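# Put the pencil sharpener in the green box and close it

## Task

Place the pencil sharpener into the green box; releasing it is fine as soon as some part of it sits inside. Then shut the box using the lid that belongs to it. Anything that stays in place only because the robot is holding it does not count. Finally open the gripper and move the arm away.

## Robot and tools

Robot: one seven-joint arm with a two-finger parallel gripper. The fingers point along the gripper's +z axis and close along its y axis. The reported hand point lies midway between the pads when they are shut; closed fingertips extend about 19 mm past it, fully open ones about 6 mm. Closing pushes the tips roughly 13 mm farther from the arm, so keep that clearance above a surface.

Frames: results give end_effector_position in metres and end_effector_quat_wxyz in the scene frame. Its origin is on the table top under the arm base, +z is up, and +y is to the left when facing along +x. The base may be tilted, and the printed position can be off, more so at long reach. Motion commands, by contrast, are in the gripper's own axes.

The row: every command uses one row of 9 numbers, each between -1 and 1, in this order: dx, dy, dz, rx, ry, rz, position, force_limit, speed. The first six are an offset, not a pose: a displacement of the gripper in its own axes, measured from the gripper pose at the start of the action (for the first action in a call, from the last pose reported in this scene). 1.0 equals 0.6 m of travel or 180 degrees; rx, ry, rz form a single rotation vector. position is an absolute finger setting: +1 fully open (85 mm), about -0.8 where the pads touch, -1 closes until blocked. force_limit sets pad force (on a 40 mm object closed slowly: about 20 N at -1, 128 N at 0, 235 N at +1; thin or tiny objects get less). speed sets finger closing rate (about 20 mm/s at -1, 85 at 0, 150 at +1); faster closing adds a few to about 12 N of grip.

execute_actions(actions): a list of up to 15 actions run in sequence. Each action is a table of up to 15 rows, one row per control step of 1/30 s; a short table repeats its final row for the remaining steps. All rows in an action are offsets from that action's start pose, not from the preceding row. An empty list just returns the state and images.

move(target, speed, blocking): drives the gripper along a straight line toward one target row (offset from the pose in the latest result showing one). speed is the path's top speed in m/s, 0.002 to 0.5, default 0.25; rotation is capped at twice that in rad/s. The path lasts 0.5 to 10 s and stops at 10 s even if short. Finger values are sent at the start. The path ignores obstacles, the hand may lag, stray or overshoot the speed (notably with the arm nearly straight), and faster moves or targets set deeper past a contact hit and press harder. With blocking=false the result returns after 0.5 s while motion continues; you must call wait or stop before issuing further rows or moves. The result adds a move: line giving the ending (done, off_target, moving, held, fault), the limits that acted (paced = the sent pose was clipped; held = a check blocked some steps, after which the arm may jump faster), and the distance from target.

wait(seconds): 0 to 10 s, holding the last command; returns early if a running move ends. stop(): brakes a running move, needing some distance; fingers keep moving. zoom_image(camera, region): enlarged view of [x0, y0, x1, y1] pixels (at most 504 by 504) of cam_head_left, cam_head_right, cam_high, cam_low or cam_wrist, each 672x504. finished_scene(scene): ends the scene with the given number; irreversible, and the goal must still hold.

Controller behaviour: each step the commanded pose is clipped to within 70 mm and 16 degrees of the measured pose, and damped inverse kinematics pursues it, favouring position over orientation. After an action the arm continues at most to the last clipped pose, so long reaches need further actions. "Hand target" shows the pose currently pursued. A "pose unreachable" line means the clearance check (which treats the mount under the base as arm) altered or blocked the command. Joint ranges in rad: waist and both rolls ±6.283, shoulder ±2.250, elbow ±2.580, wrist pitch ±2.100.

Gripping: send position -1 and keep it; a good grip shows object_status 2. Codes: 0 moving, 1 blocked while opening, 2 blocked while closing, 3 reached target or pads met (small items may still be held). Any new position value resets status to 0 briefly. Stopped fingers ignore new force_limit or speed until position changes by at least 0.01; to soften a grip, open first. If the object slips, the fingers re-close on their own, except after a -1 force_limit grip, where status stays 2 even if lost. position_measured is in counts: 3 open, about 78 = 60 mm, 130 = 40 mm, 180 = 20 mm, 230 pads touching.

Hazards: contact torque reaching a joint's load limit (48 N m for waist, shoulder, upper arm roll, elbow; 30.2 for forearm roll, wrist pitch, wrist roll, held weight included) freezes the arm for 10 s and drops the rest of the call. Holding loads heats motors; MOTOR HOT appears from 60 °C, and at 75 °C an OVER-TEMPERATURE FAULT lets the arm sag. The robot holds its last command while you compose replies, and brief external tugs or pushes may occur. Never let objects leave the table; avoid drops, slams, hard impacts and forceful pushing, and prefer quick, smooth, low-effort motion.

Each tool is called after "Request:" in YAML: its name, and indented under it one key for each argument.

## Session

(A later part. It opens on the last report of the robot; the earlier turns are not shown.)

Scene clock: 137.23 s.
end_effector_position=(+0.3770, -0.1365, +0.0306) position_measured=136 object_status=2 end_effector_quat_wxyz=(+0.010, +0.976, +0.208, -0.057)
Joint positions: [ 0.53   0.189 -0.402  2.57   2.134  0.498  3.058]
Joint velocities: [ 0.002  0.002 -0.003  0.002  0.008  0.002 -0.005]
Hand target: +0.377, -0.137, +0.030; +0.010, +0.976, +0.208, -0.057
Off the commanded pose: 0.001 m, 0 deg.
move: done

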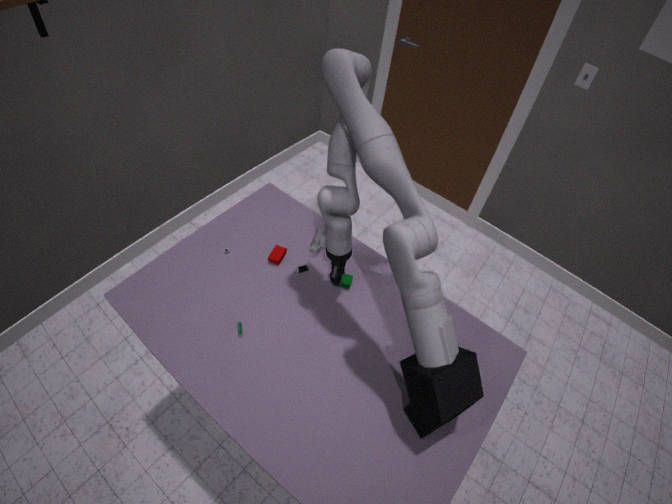

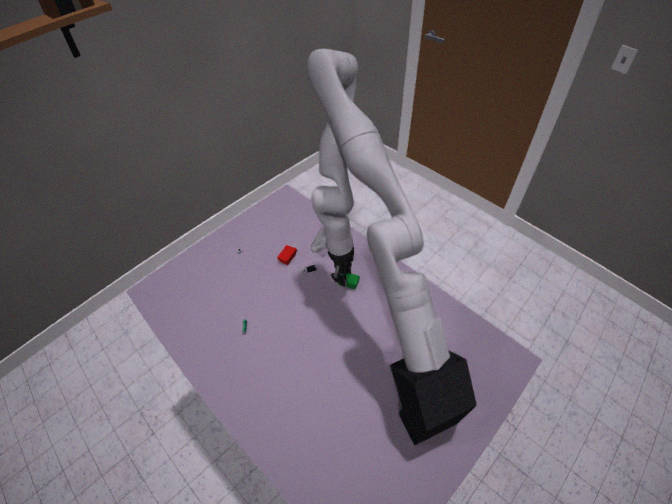

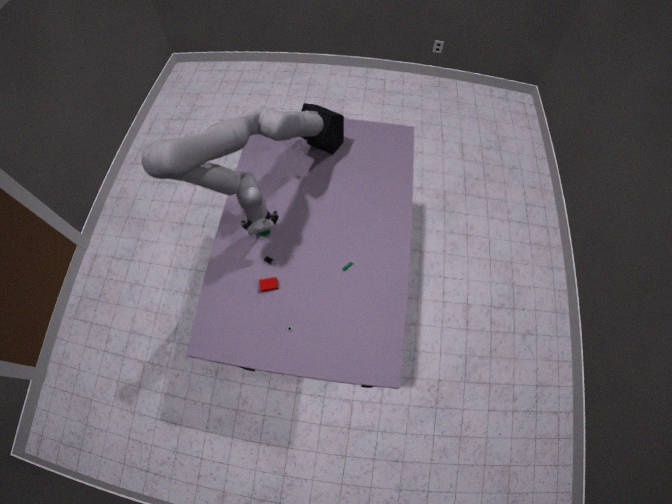

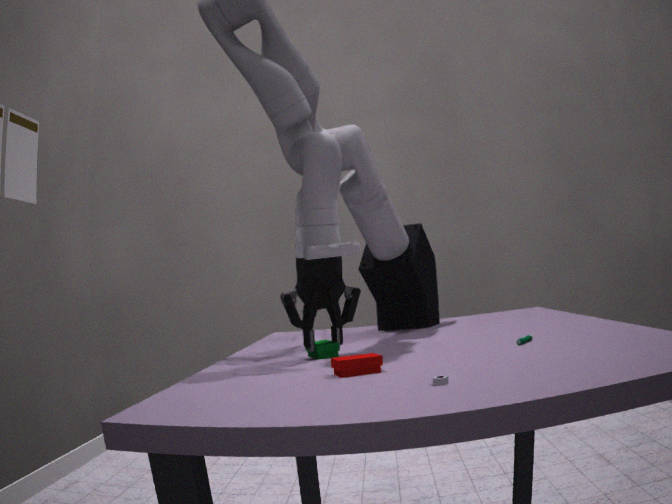

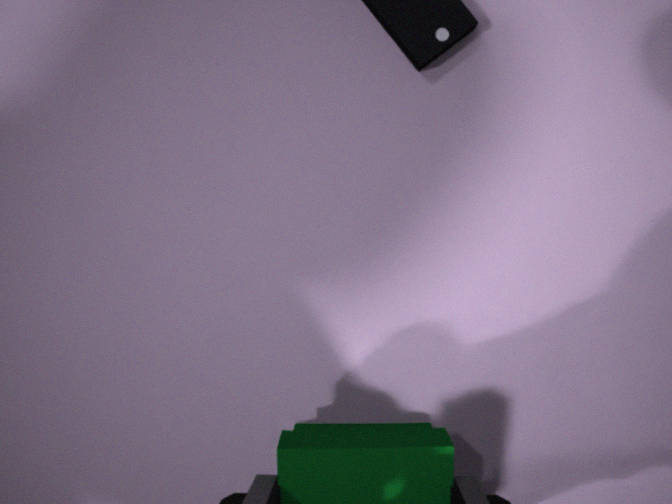

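Request:
move:
  target: [0,0,-0.014,0,0,0,-1,-0.4,-0.5]
  speed: 0.02

Request:
move:
  target: [0.007,0,0,0,0,0,-1,-0.4,-0.5]
  speed: 0.02

Request:
move:
  target: [0,0,0.015,0,0,0,-1,-0.4,-0.5]
  speed: 0.015

Request:
zoom_image:
  camera: "cam_low"
  region: [250,290,400,390]

Scene clock: 145.47 s.
end_effector_position=(+0.3776, -0.1362, +0.0388) position_measured=136 object_status=2 end_effector_quat_wxyz=(+0.010, +0.976, +0.208, -0.057)
Joint positions: [ 0.518  0.154 -0.396  2.573  2.085  0.474  3.099]
Joint velocities: [-0.003 -0.008 -0.    -0.001 -0.011 -0.001  0.009]
Hand target: +0.378, -0.136, +0.039; +0.010, +0.976, +0.208, -0.057
Off the commanded pose: 0.000 m, 0 deg.
move: done

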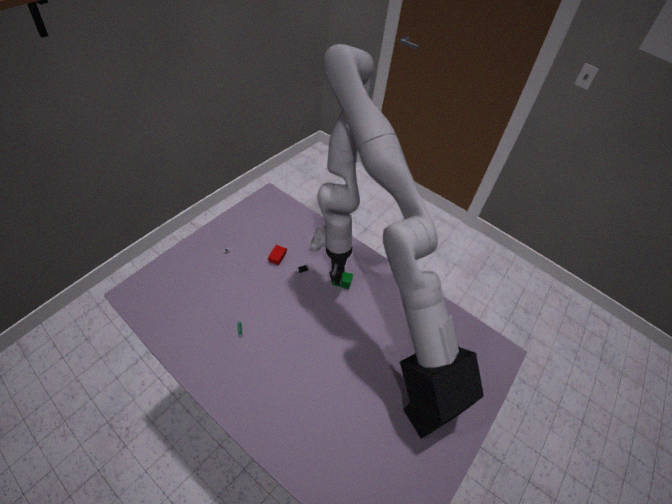

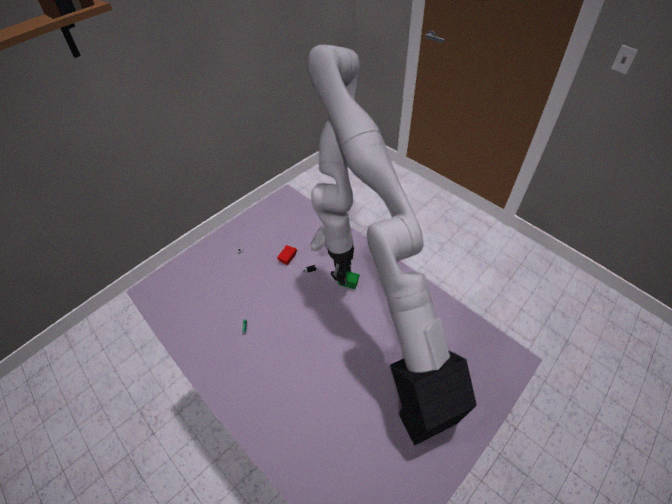

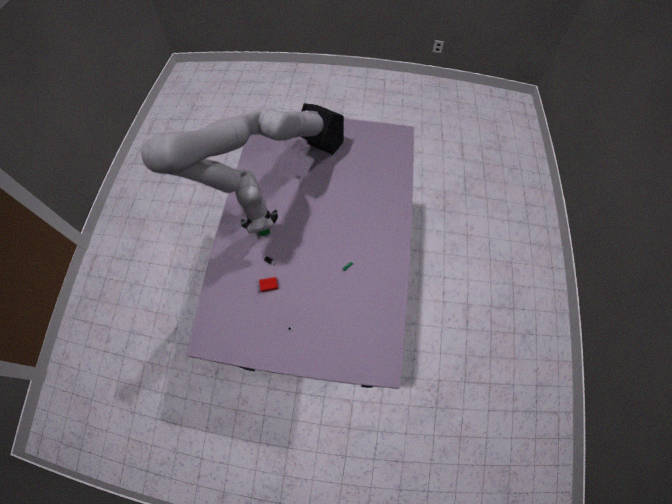

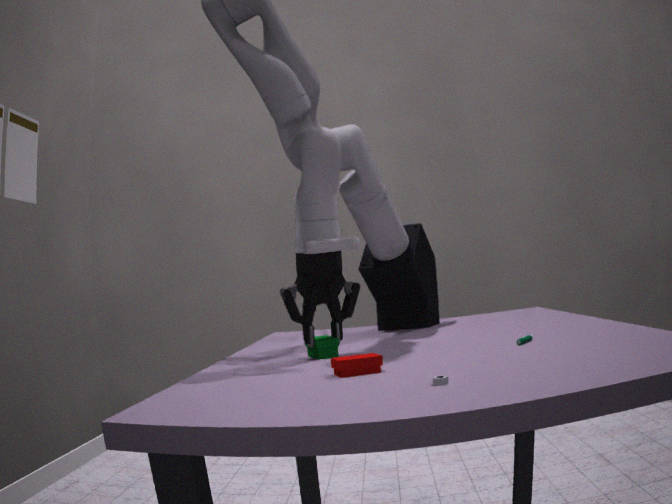

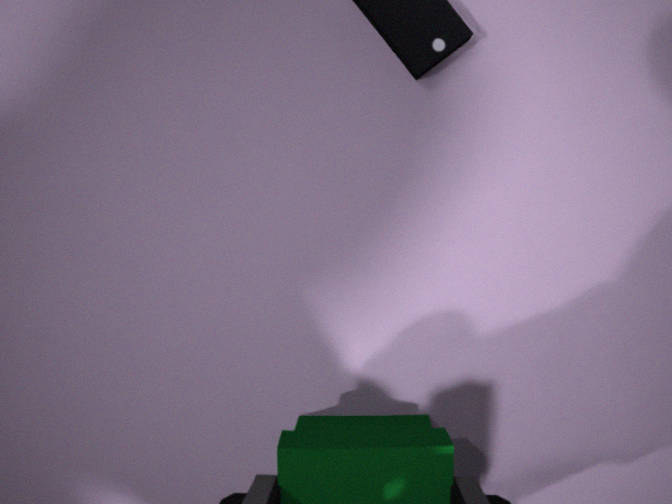

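Scene clock: 146.17 s.
end_effector_position=(+0.3814, -0.1345, +0.0383) position_measured=136 object_status=2 end_effector_quat_wxyz=(+0.010, +0.976, +0.208, -0.057)
Joint positions: [ 0.506  0.153 -0.393  2.562  2.053  0.471  3.125]
Joint velocities: [-0.002  0.001  0.    -0.001 -0.005  0.     0.004]
Hand target: +0.381, -0.134, +0.038; +0.010, +0.976, +0.208, -0.057
Off the commanded pose: 0.000 m, 0 deg.
move: done

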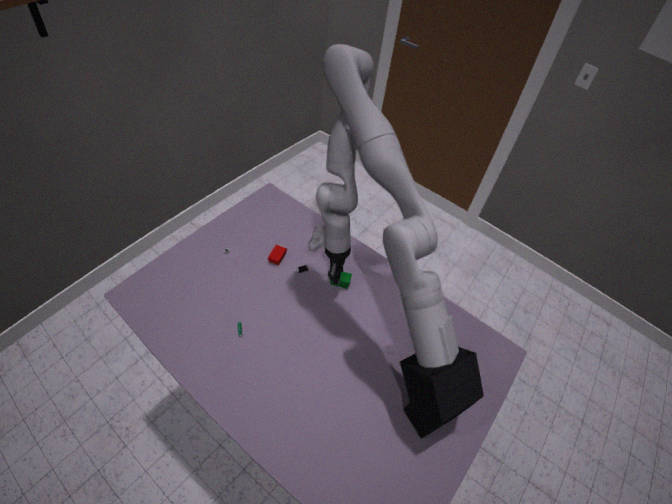

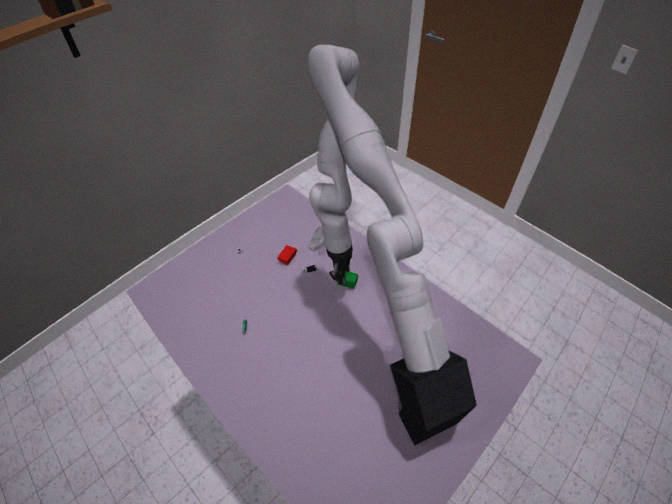

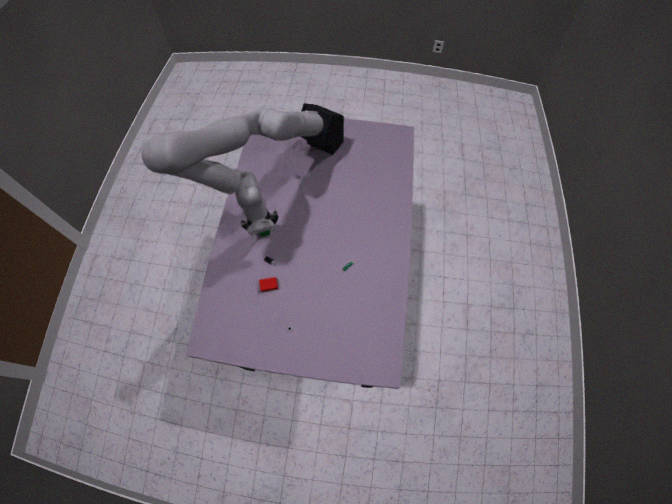

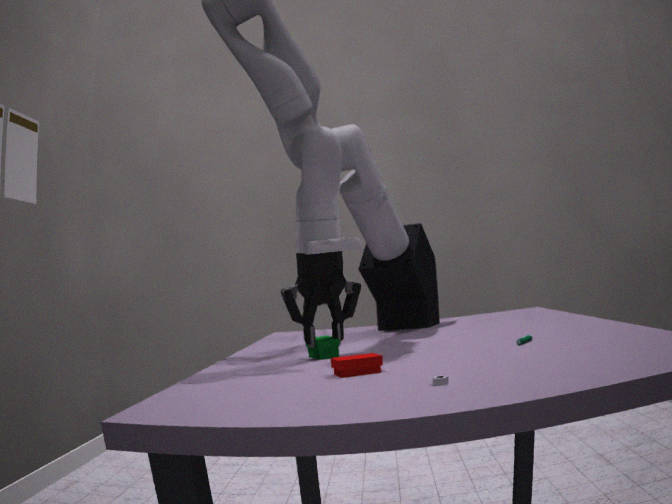

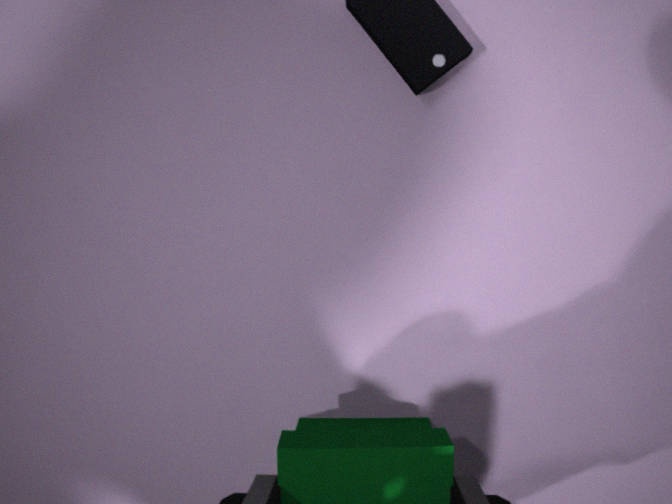

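Scene clock: 147.00 s.
end_effector_position=(+0.3807, -0.1350, +0.0303) position_measured=136 object_status=2 end_effector_quat_wxyz=(+0.010, +0.976, +0.208, -0.056)
Joint positions: [ 0.519  0.187 -0.401  2.56   2.107  0.495  3.079]
Joint velocities: [ 0.002  0.001 -0.     0.002  0.007  0.003 -0.007]
Hand target: +0.380, -0.135, +0.029; +0.010, +0.976, +0.208, -0.057
Off the commanded pose: 0.001 m, 0 deg.
move: done

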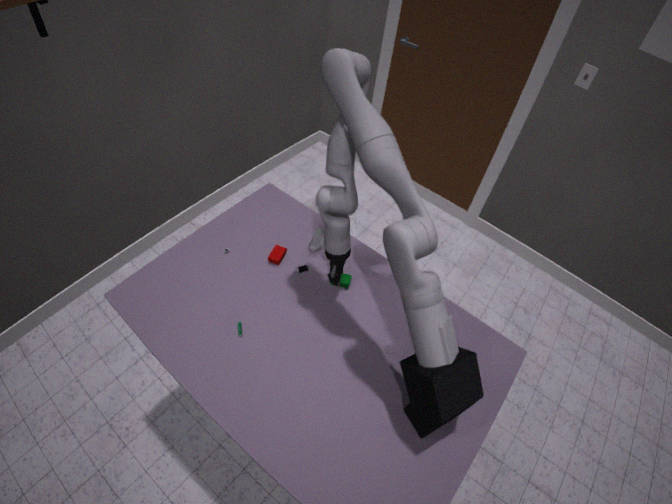

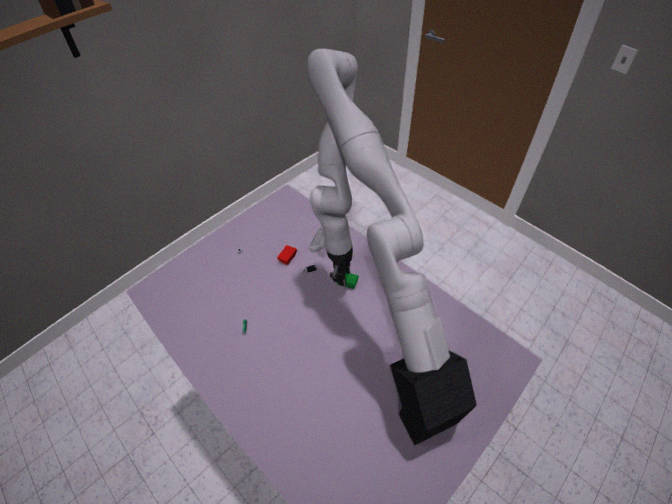

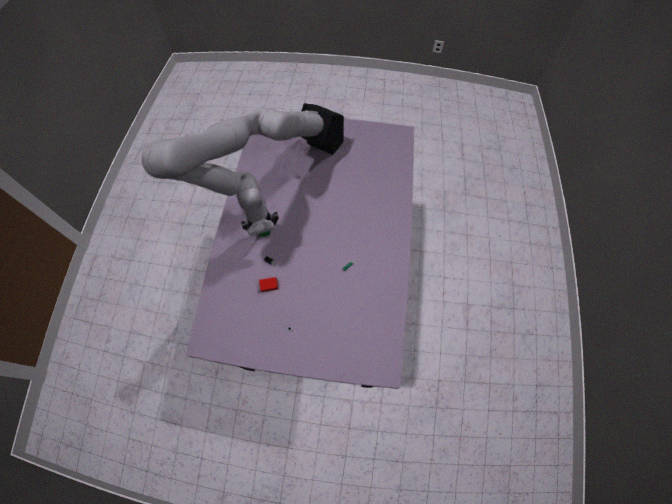

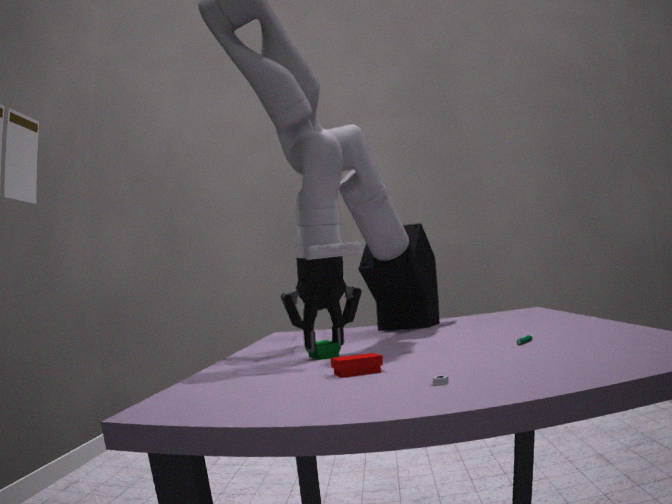

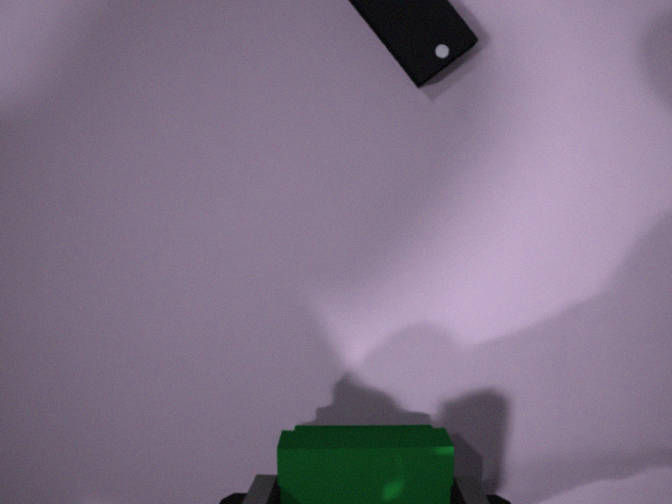

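Region (250, 290, 400, 390) of cam_low's 672x504 image, scaled by 3.360, with more detail than that image has.

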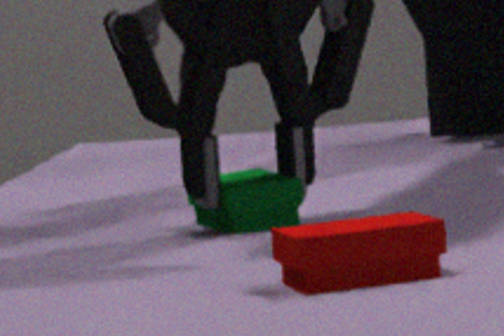

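Request:
execute_actions:
  actions:
    - [[0,0,0,0,0,0,0.3,-0.4,-0.7]]
    - [[0,0,0,0,0,0,0.3,-0.4,-0.7]]
    - [[0,0,0,0,0,0,0.3,-0.4,-0.7]]

Request:
move:
  target: [-0.03,0,-0.12,0,0,0,0.3,-0.4,-0.5]
  speed: 0.08

Request:
zoom_image:
  camera: "cam_low"
  region: [250,290,400,390]

Request:
zoom_image:
  camera: "cam_head_left"
  region: [280,230,400,320]

Scene clock: 156.03 s.
end_effector_position=(+0.3807, -0.1350, +0.0303) position_measured=91 object_status=3 end_effector_quat_wxyz=(+0.010, +0.976, +0.208, -0.056)
Joint positions: [ 0.519  0.187 -0.401  2.56   2.107  0.495  3.079]
Joint velocities: [ 0.     0.    -0.     0.    -0.     0.001  0.   ]
Hand target: +0.381, -0.135, +0.030; +0.010, +0.976, +0.208, -0.056
Off the commanded pose: 0.000 m, 0 deg.

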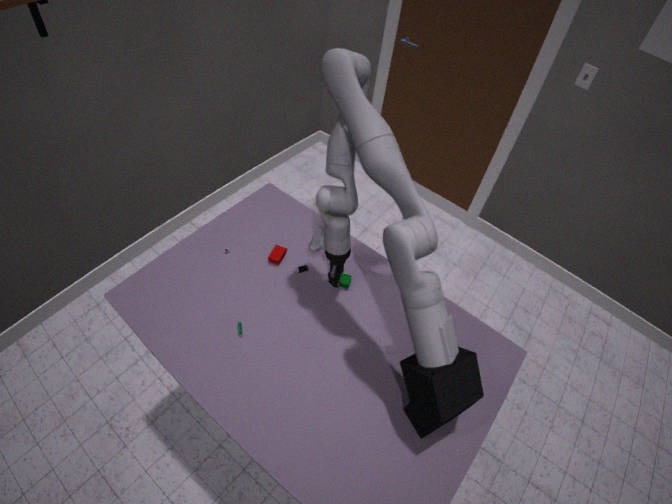

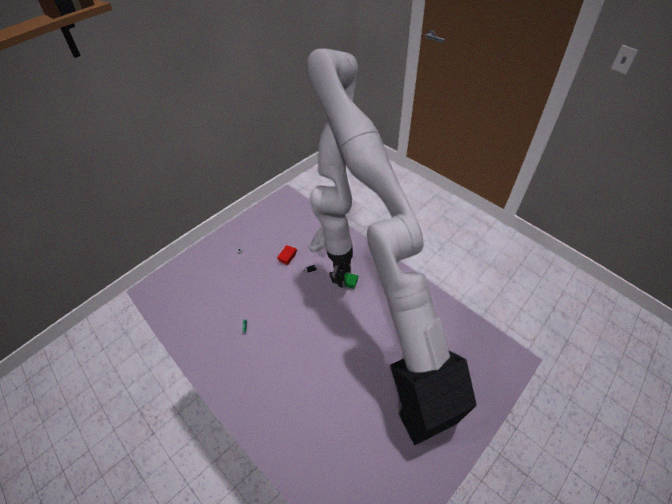

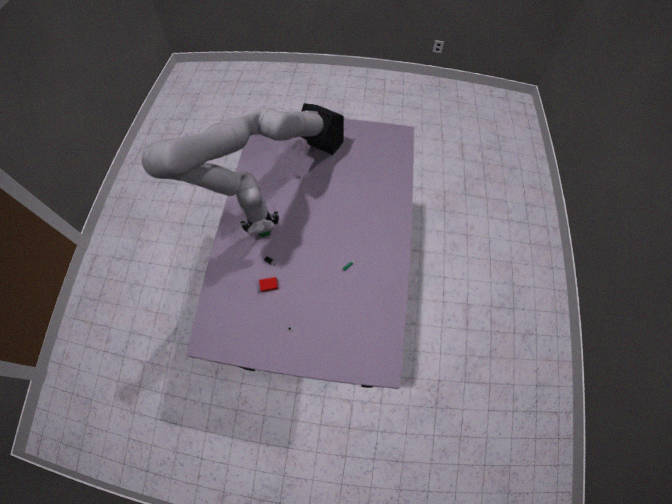

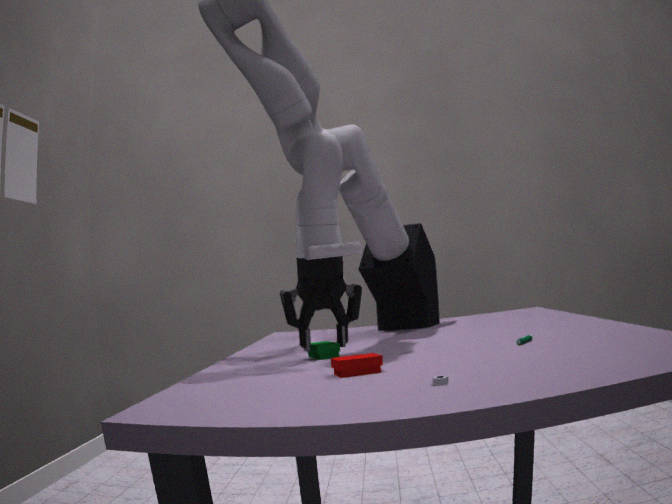

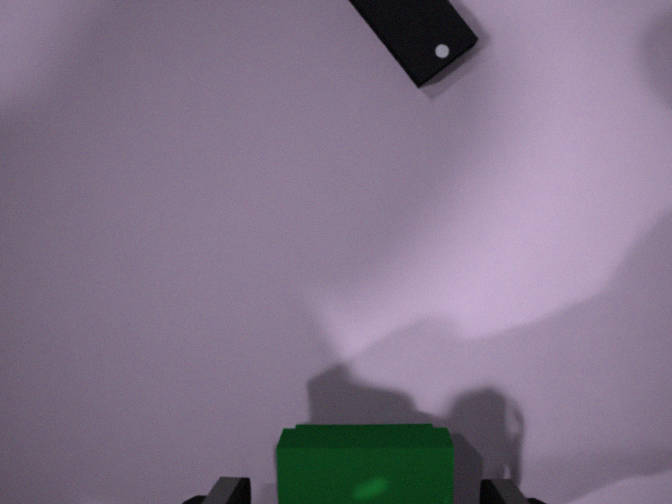

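Scene clock: 157.57 s.
end_effector_position=(+0.3726, -0.1392, +0.1037) position_measured=91 object_status=3 end_effector_quat_wxyz=(+0.006, +0.976, +0.207, -0.064)
Joint positions: [ 0.648 -0.137 -0.499  2.58   1.42   0.294  3.757]
Joint velocities: [ 0.162 -0.017 -0.14   0.     0.005 -0.035  0.002]
Hand target: +0.373, -0.139, +0.104; +0.006, +0.976, +0.207, -0.063
Off the commanded pose: 0.001 m, 1 deg.
joint sent to its limit — the command would take joint 4 (elbow) past its upper limit, so that joint was sent only as far as its limit.
move: done

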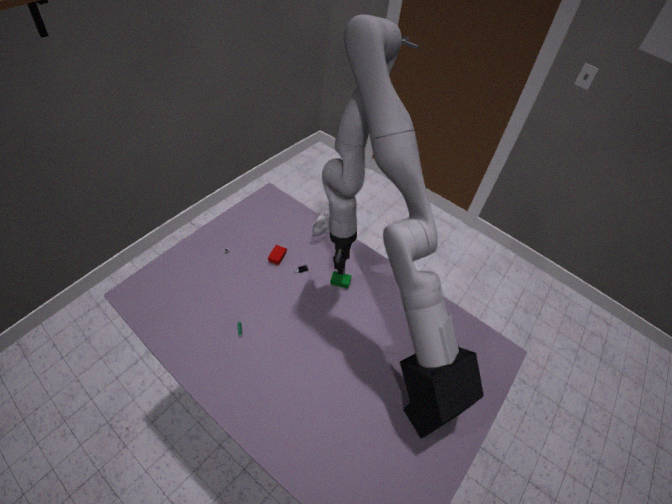

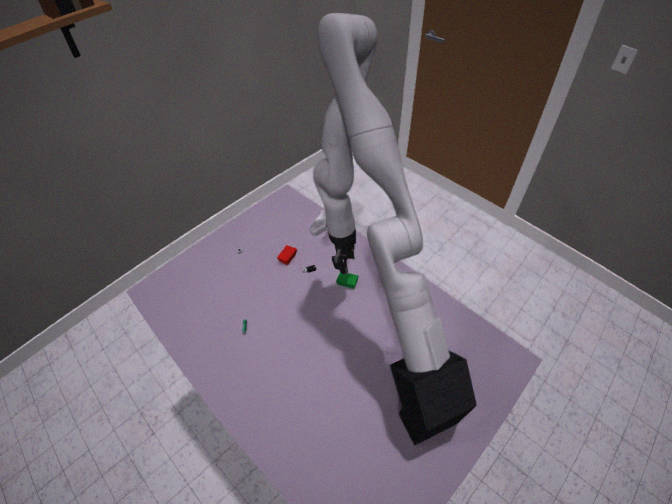

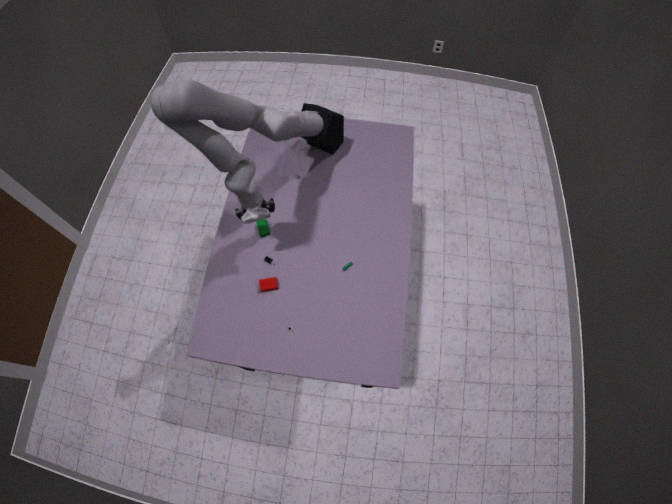

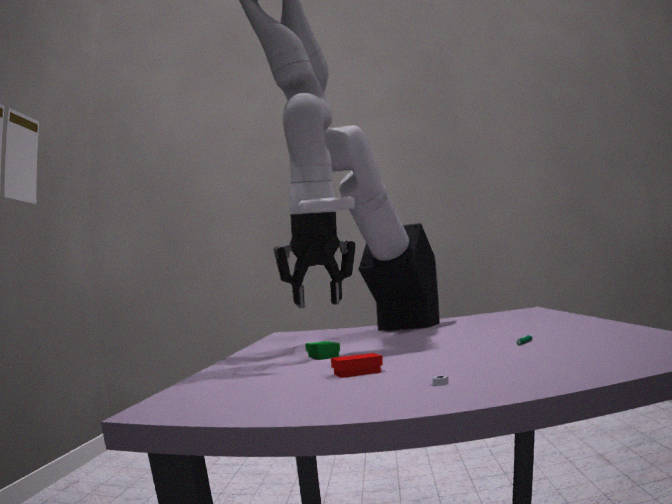

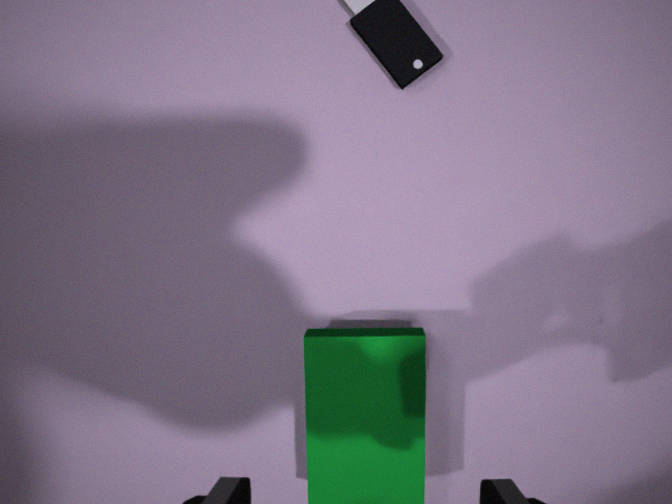

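Region (250, 290, 400, 390) of cam_low's 672x504 image, scaled by 3.360, with more detail than that image has.

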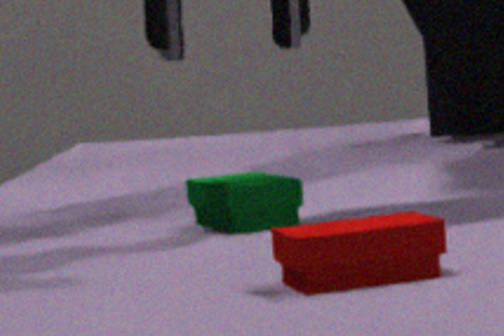

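Region (280, 230, 400, 320) of cam_head_left's 672x504 image, scaled by 4.200, with more detail than that image has; it fills the top 378 rows of this view, and the rest is white.

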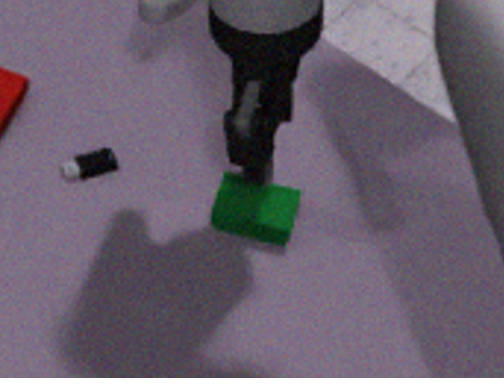

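Seated, level like the red box.

Request:
finished_scene:
  scene: 2

The scene is finished: the task was done.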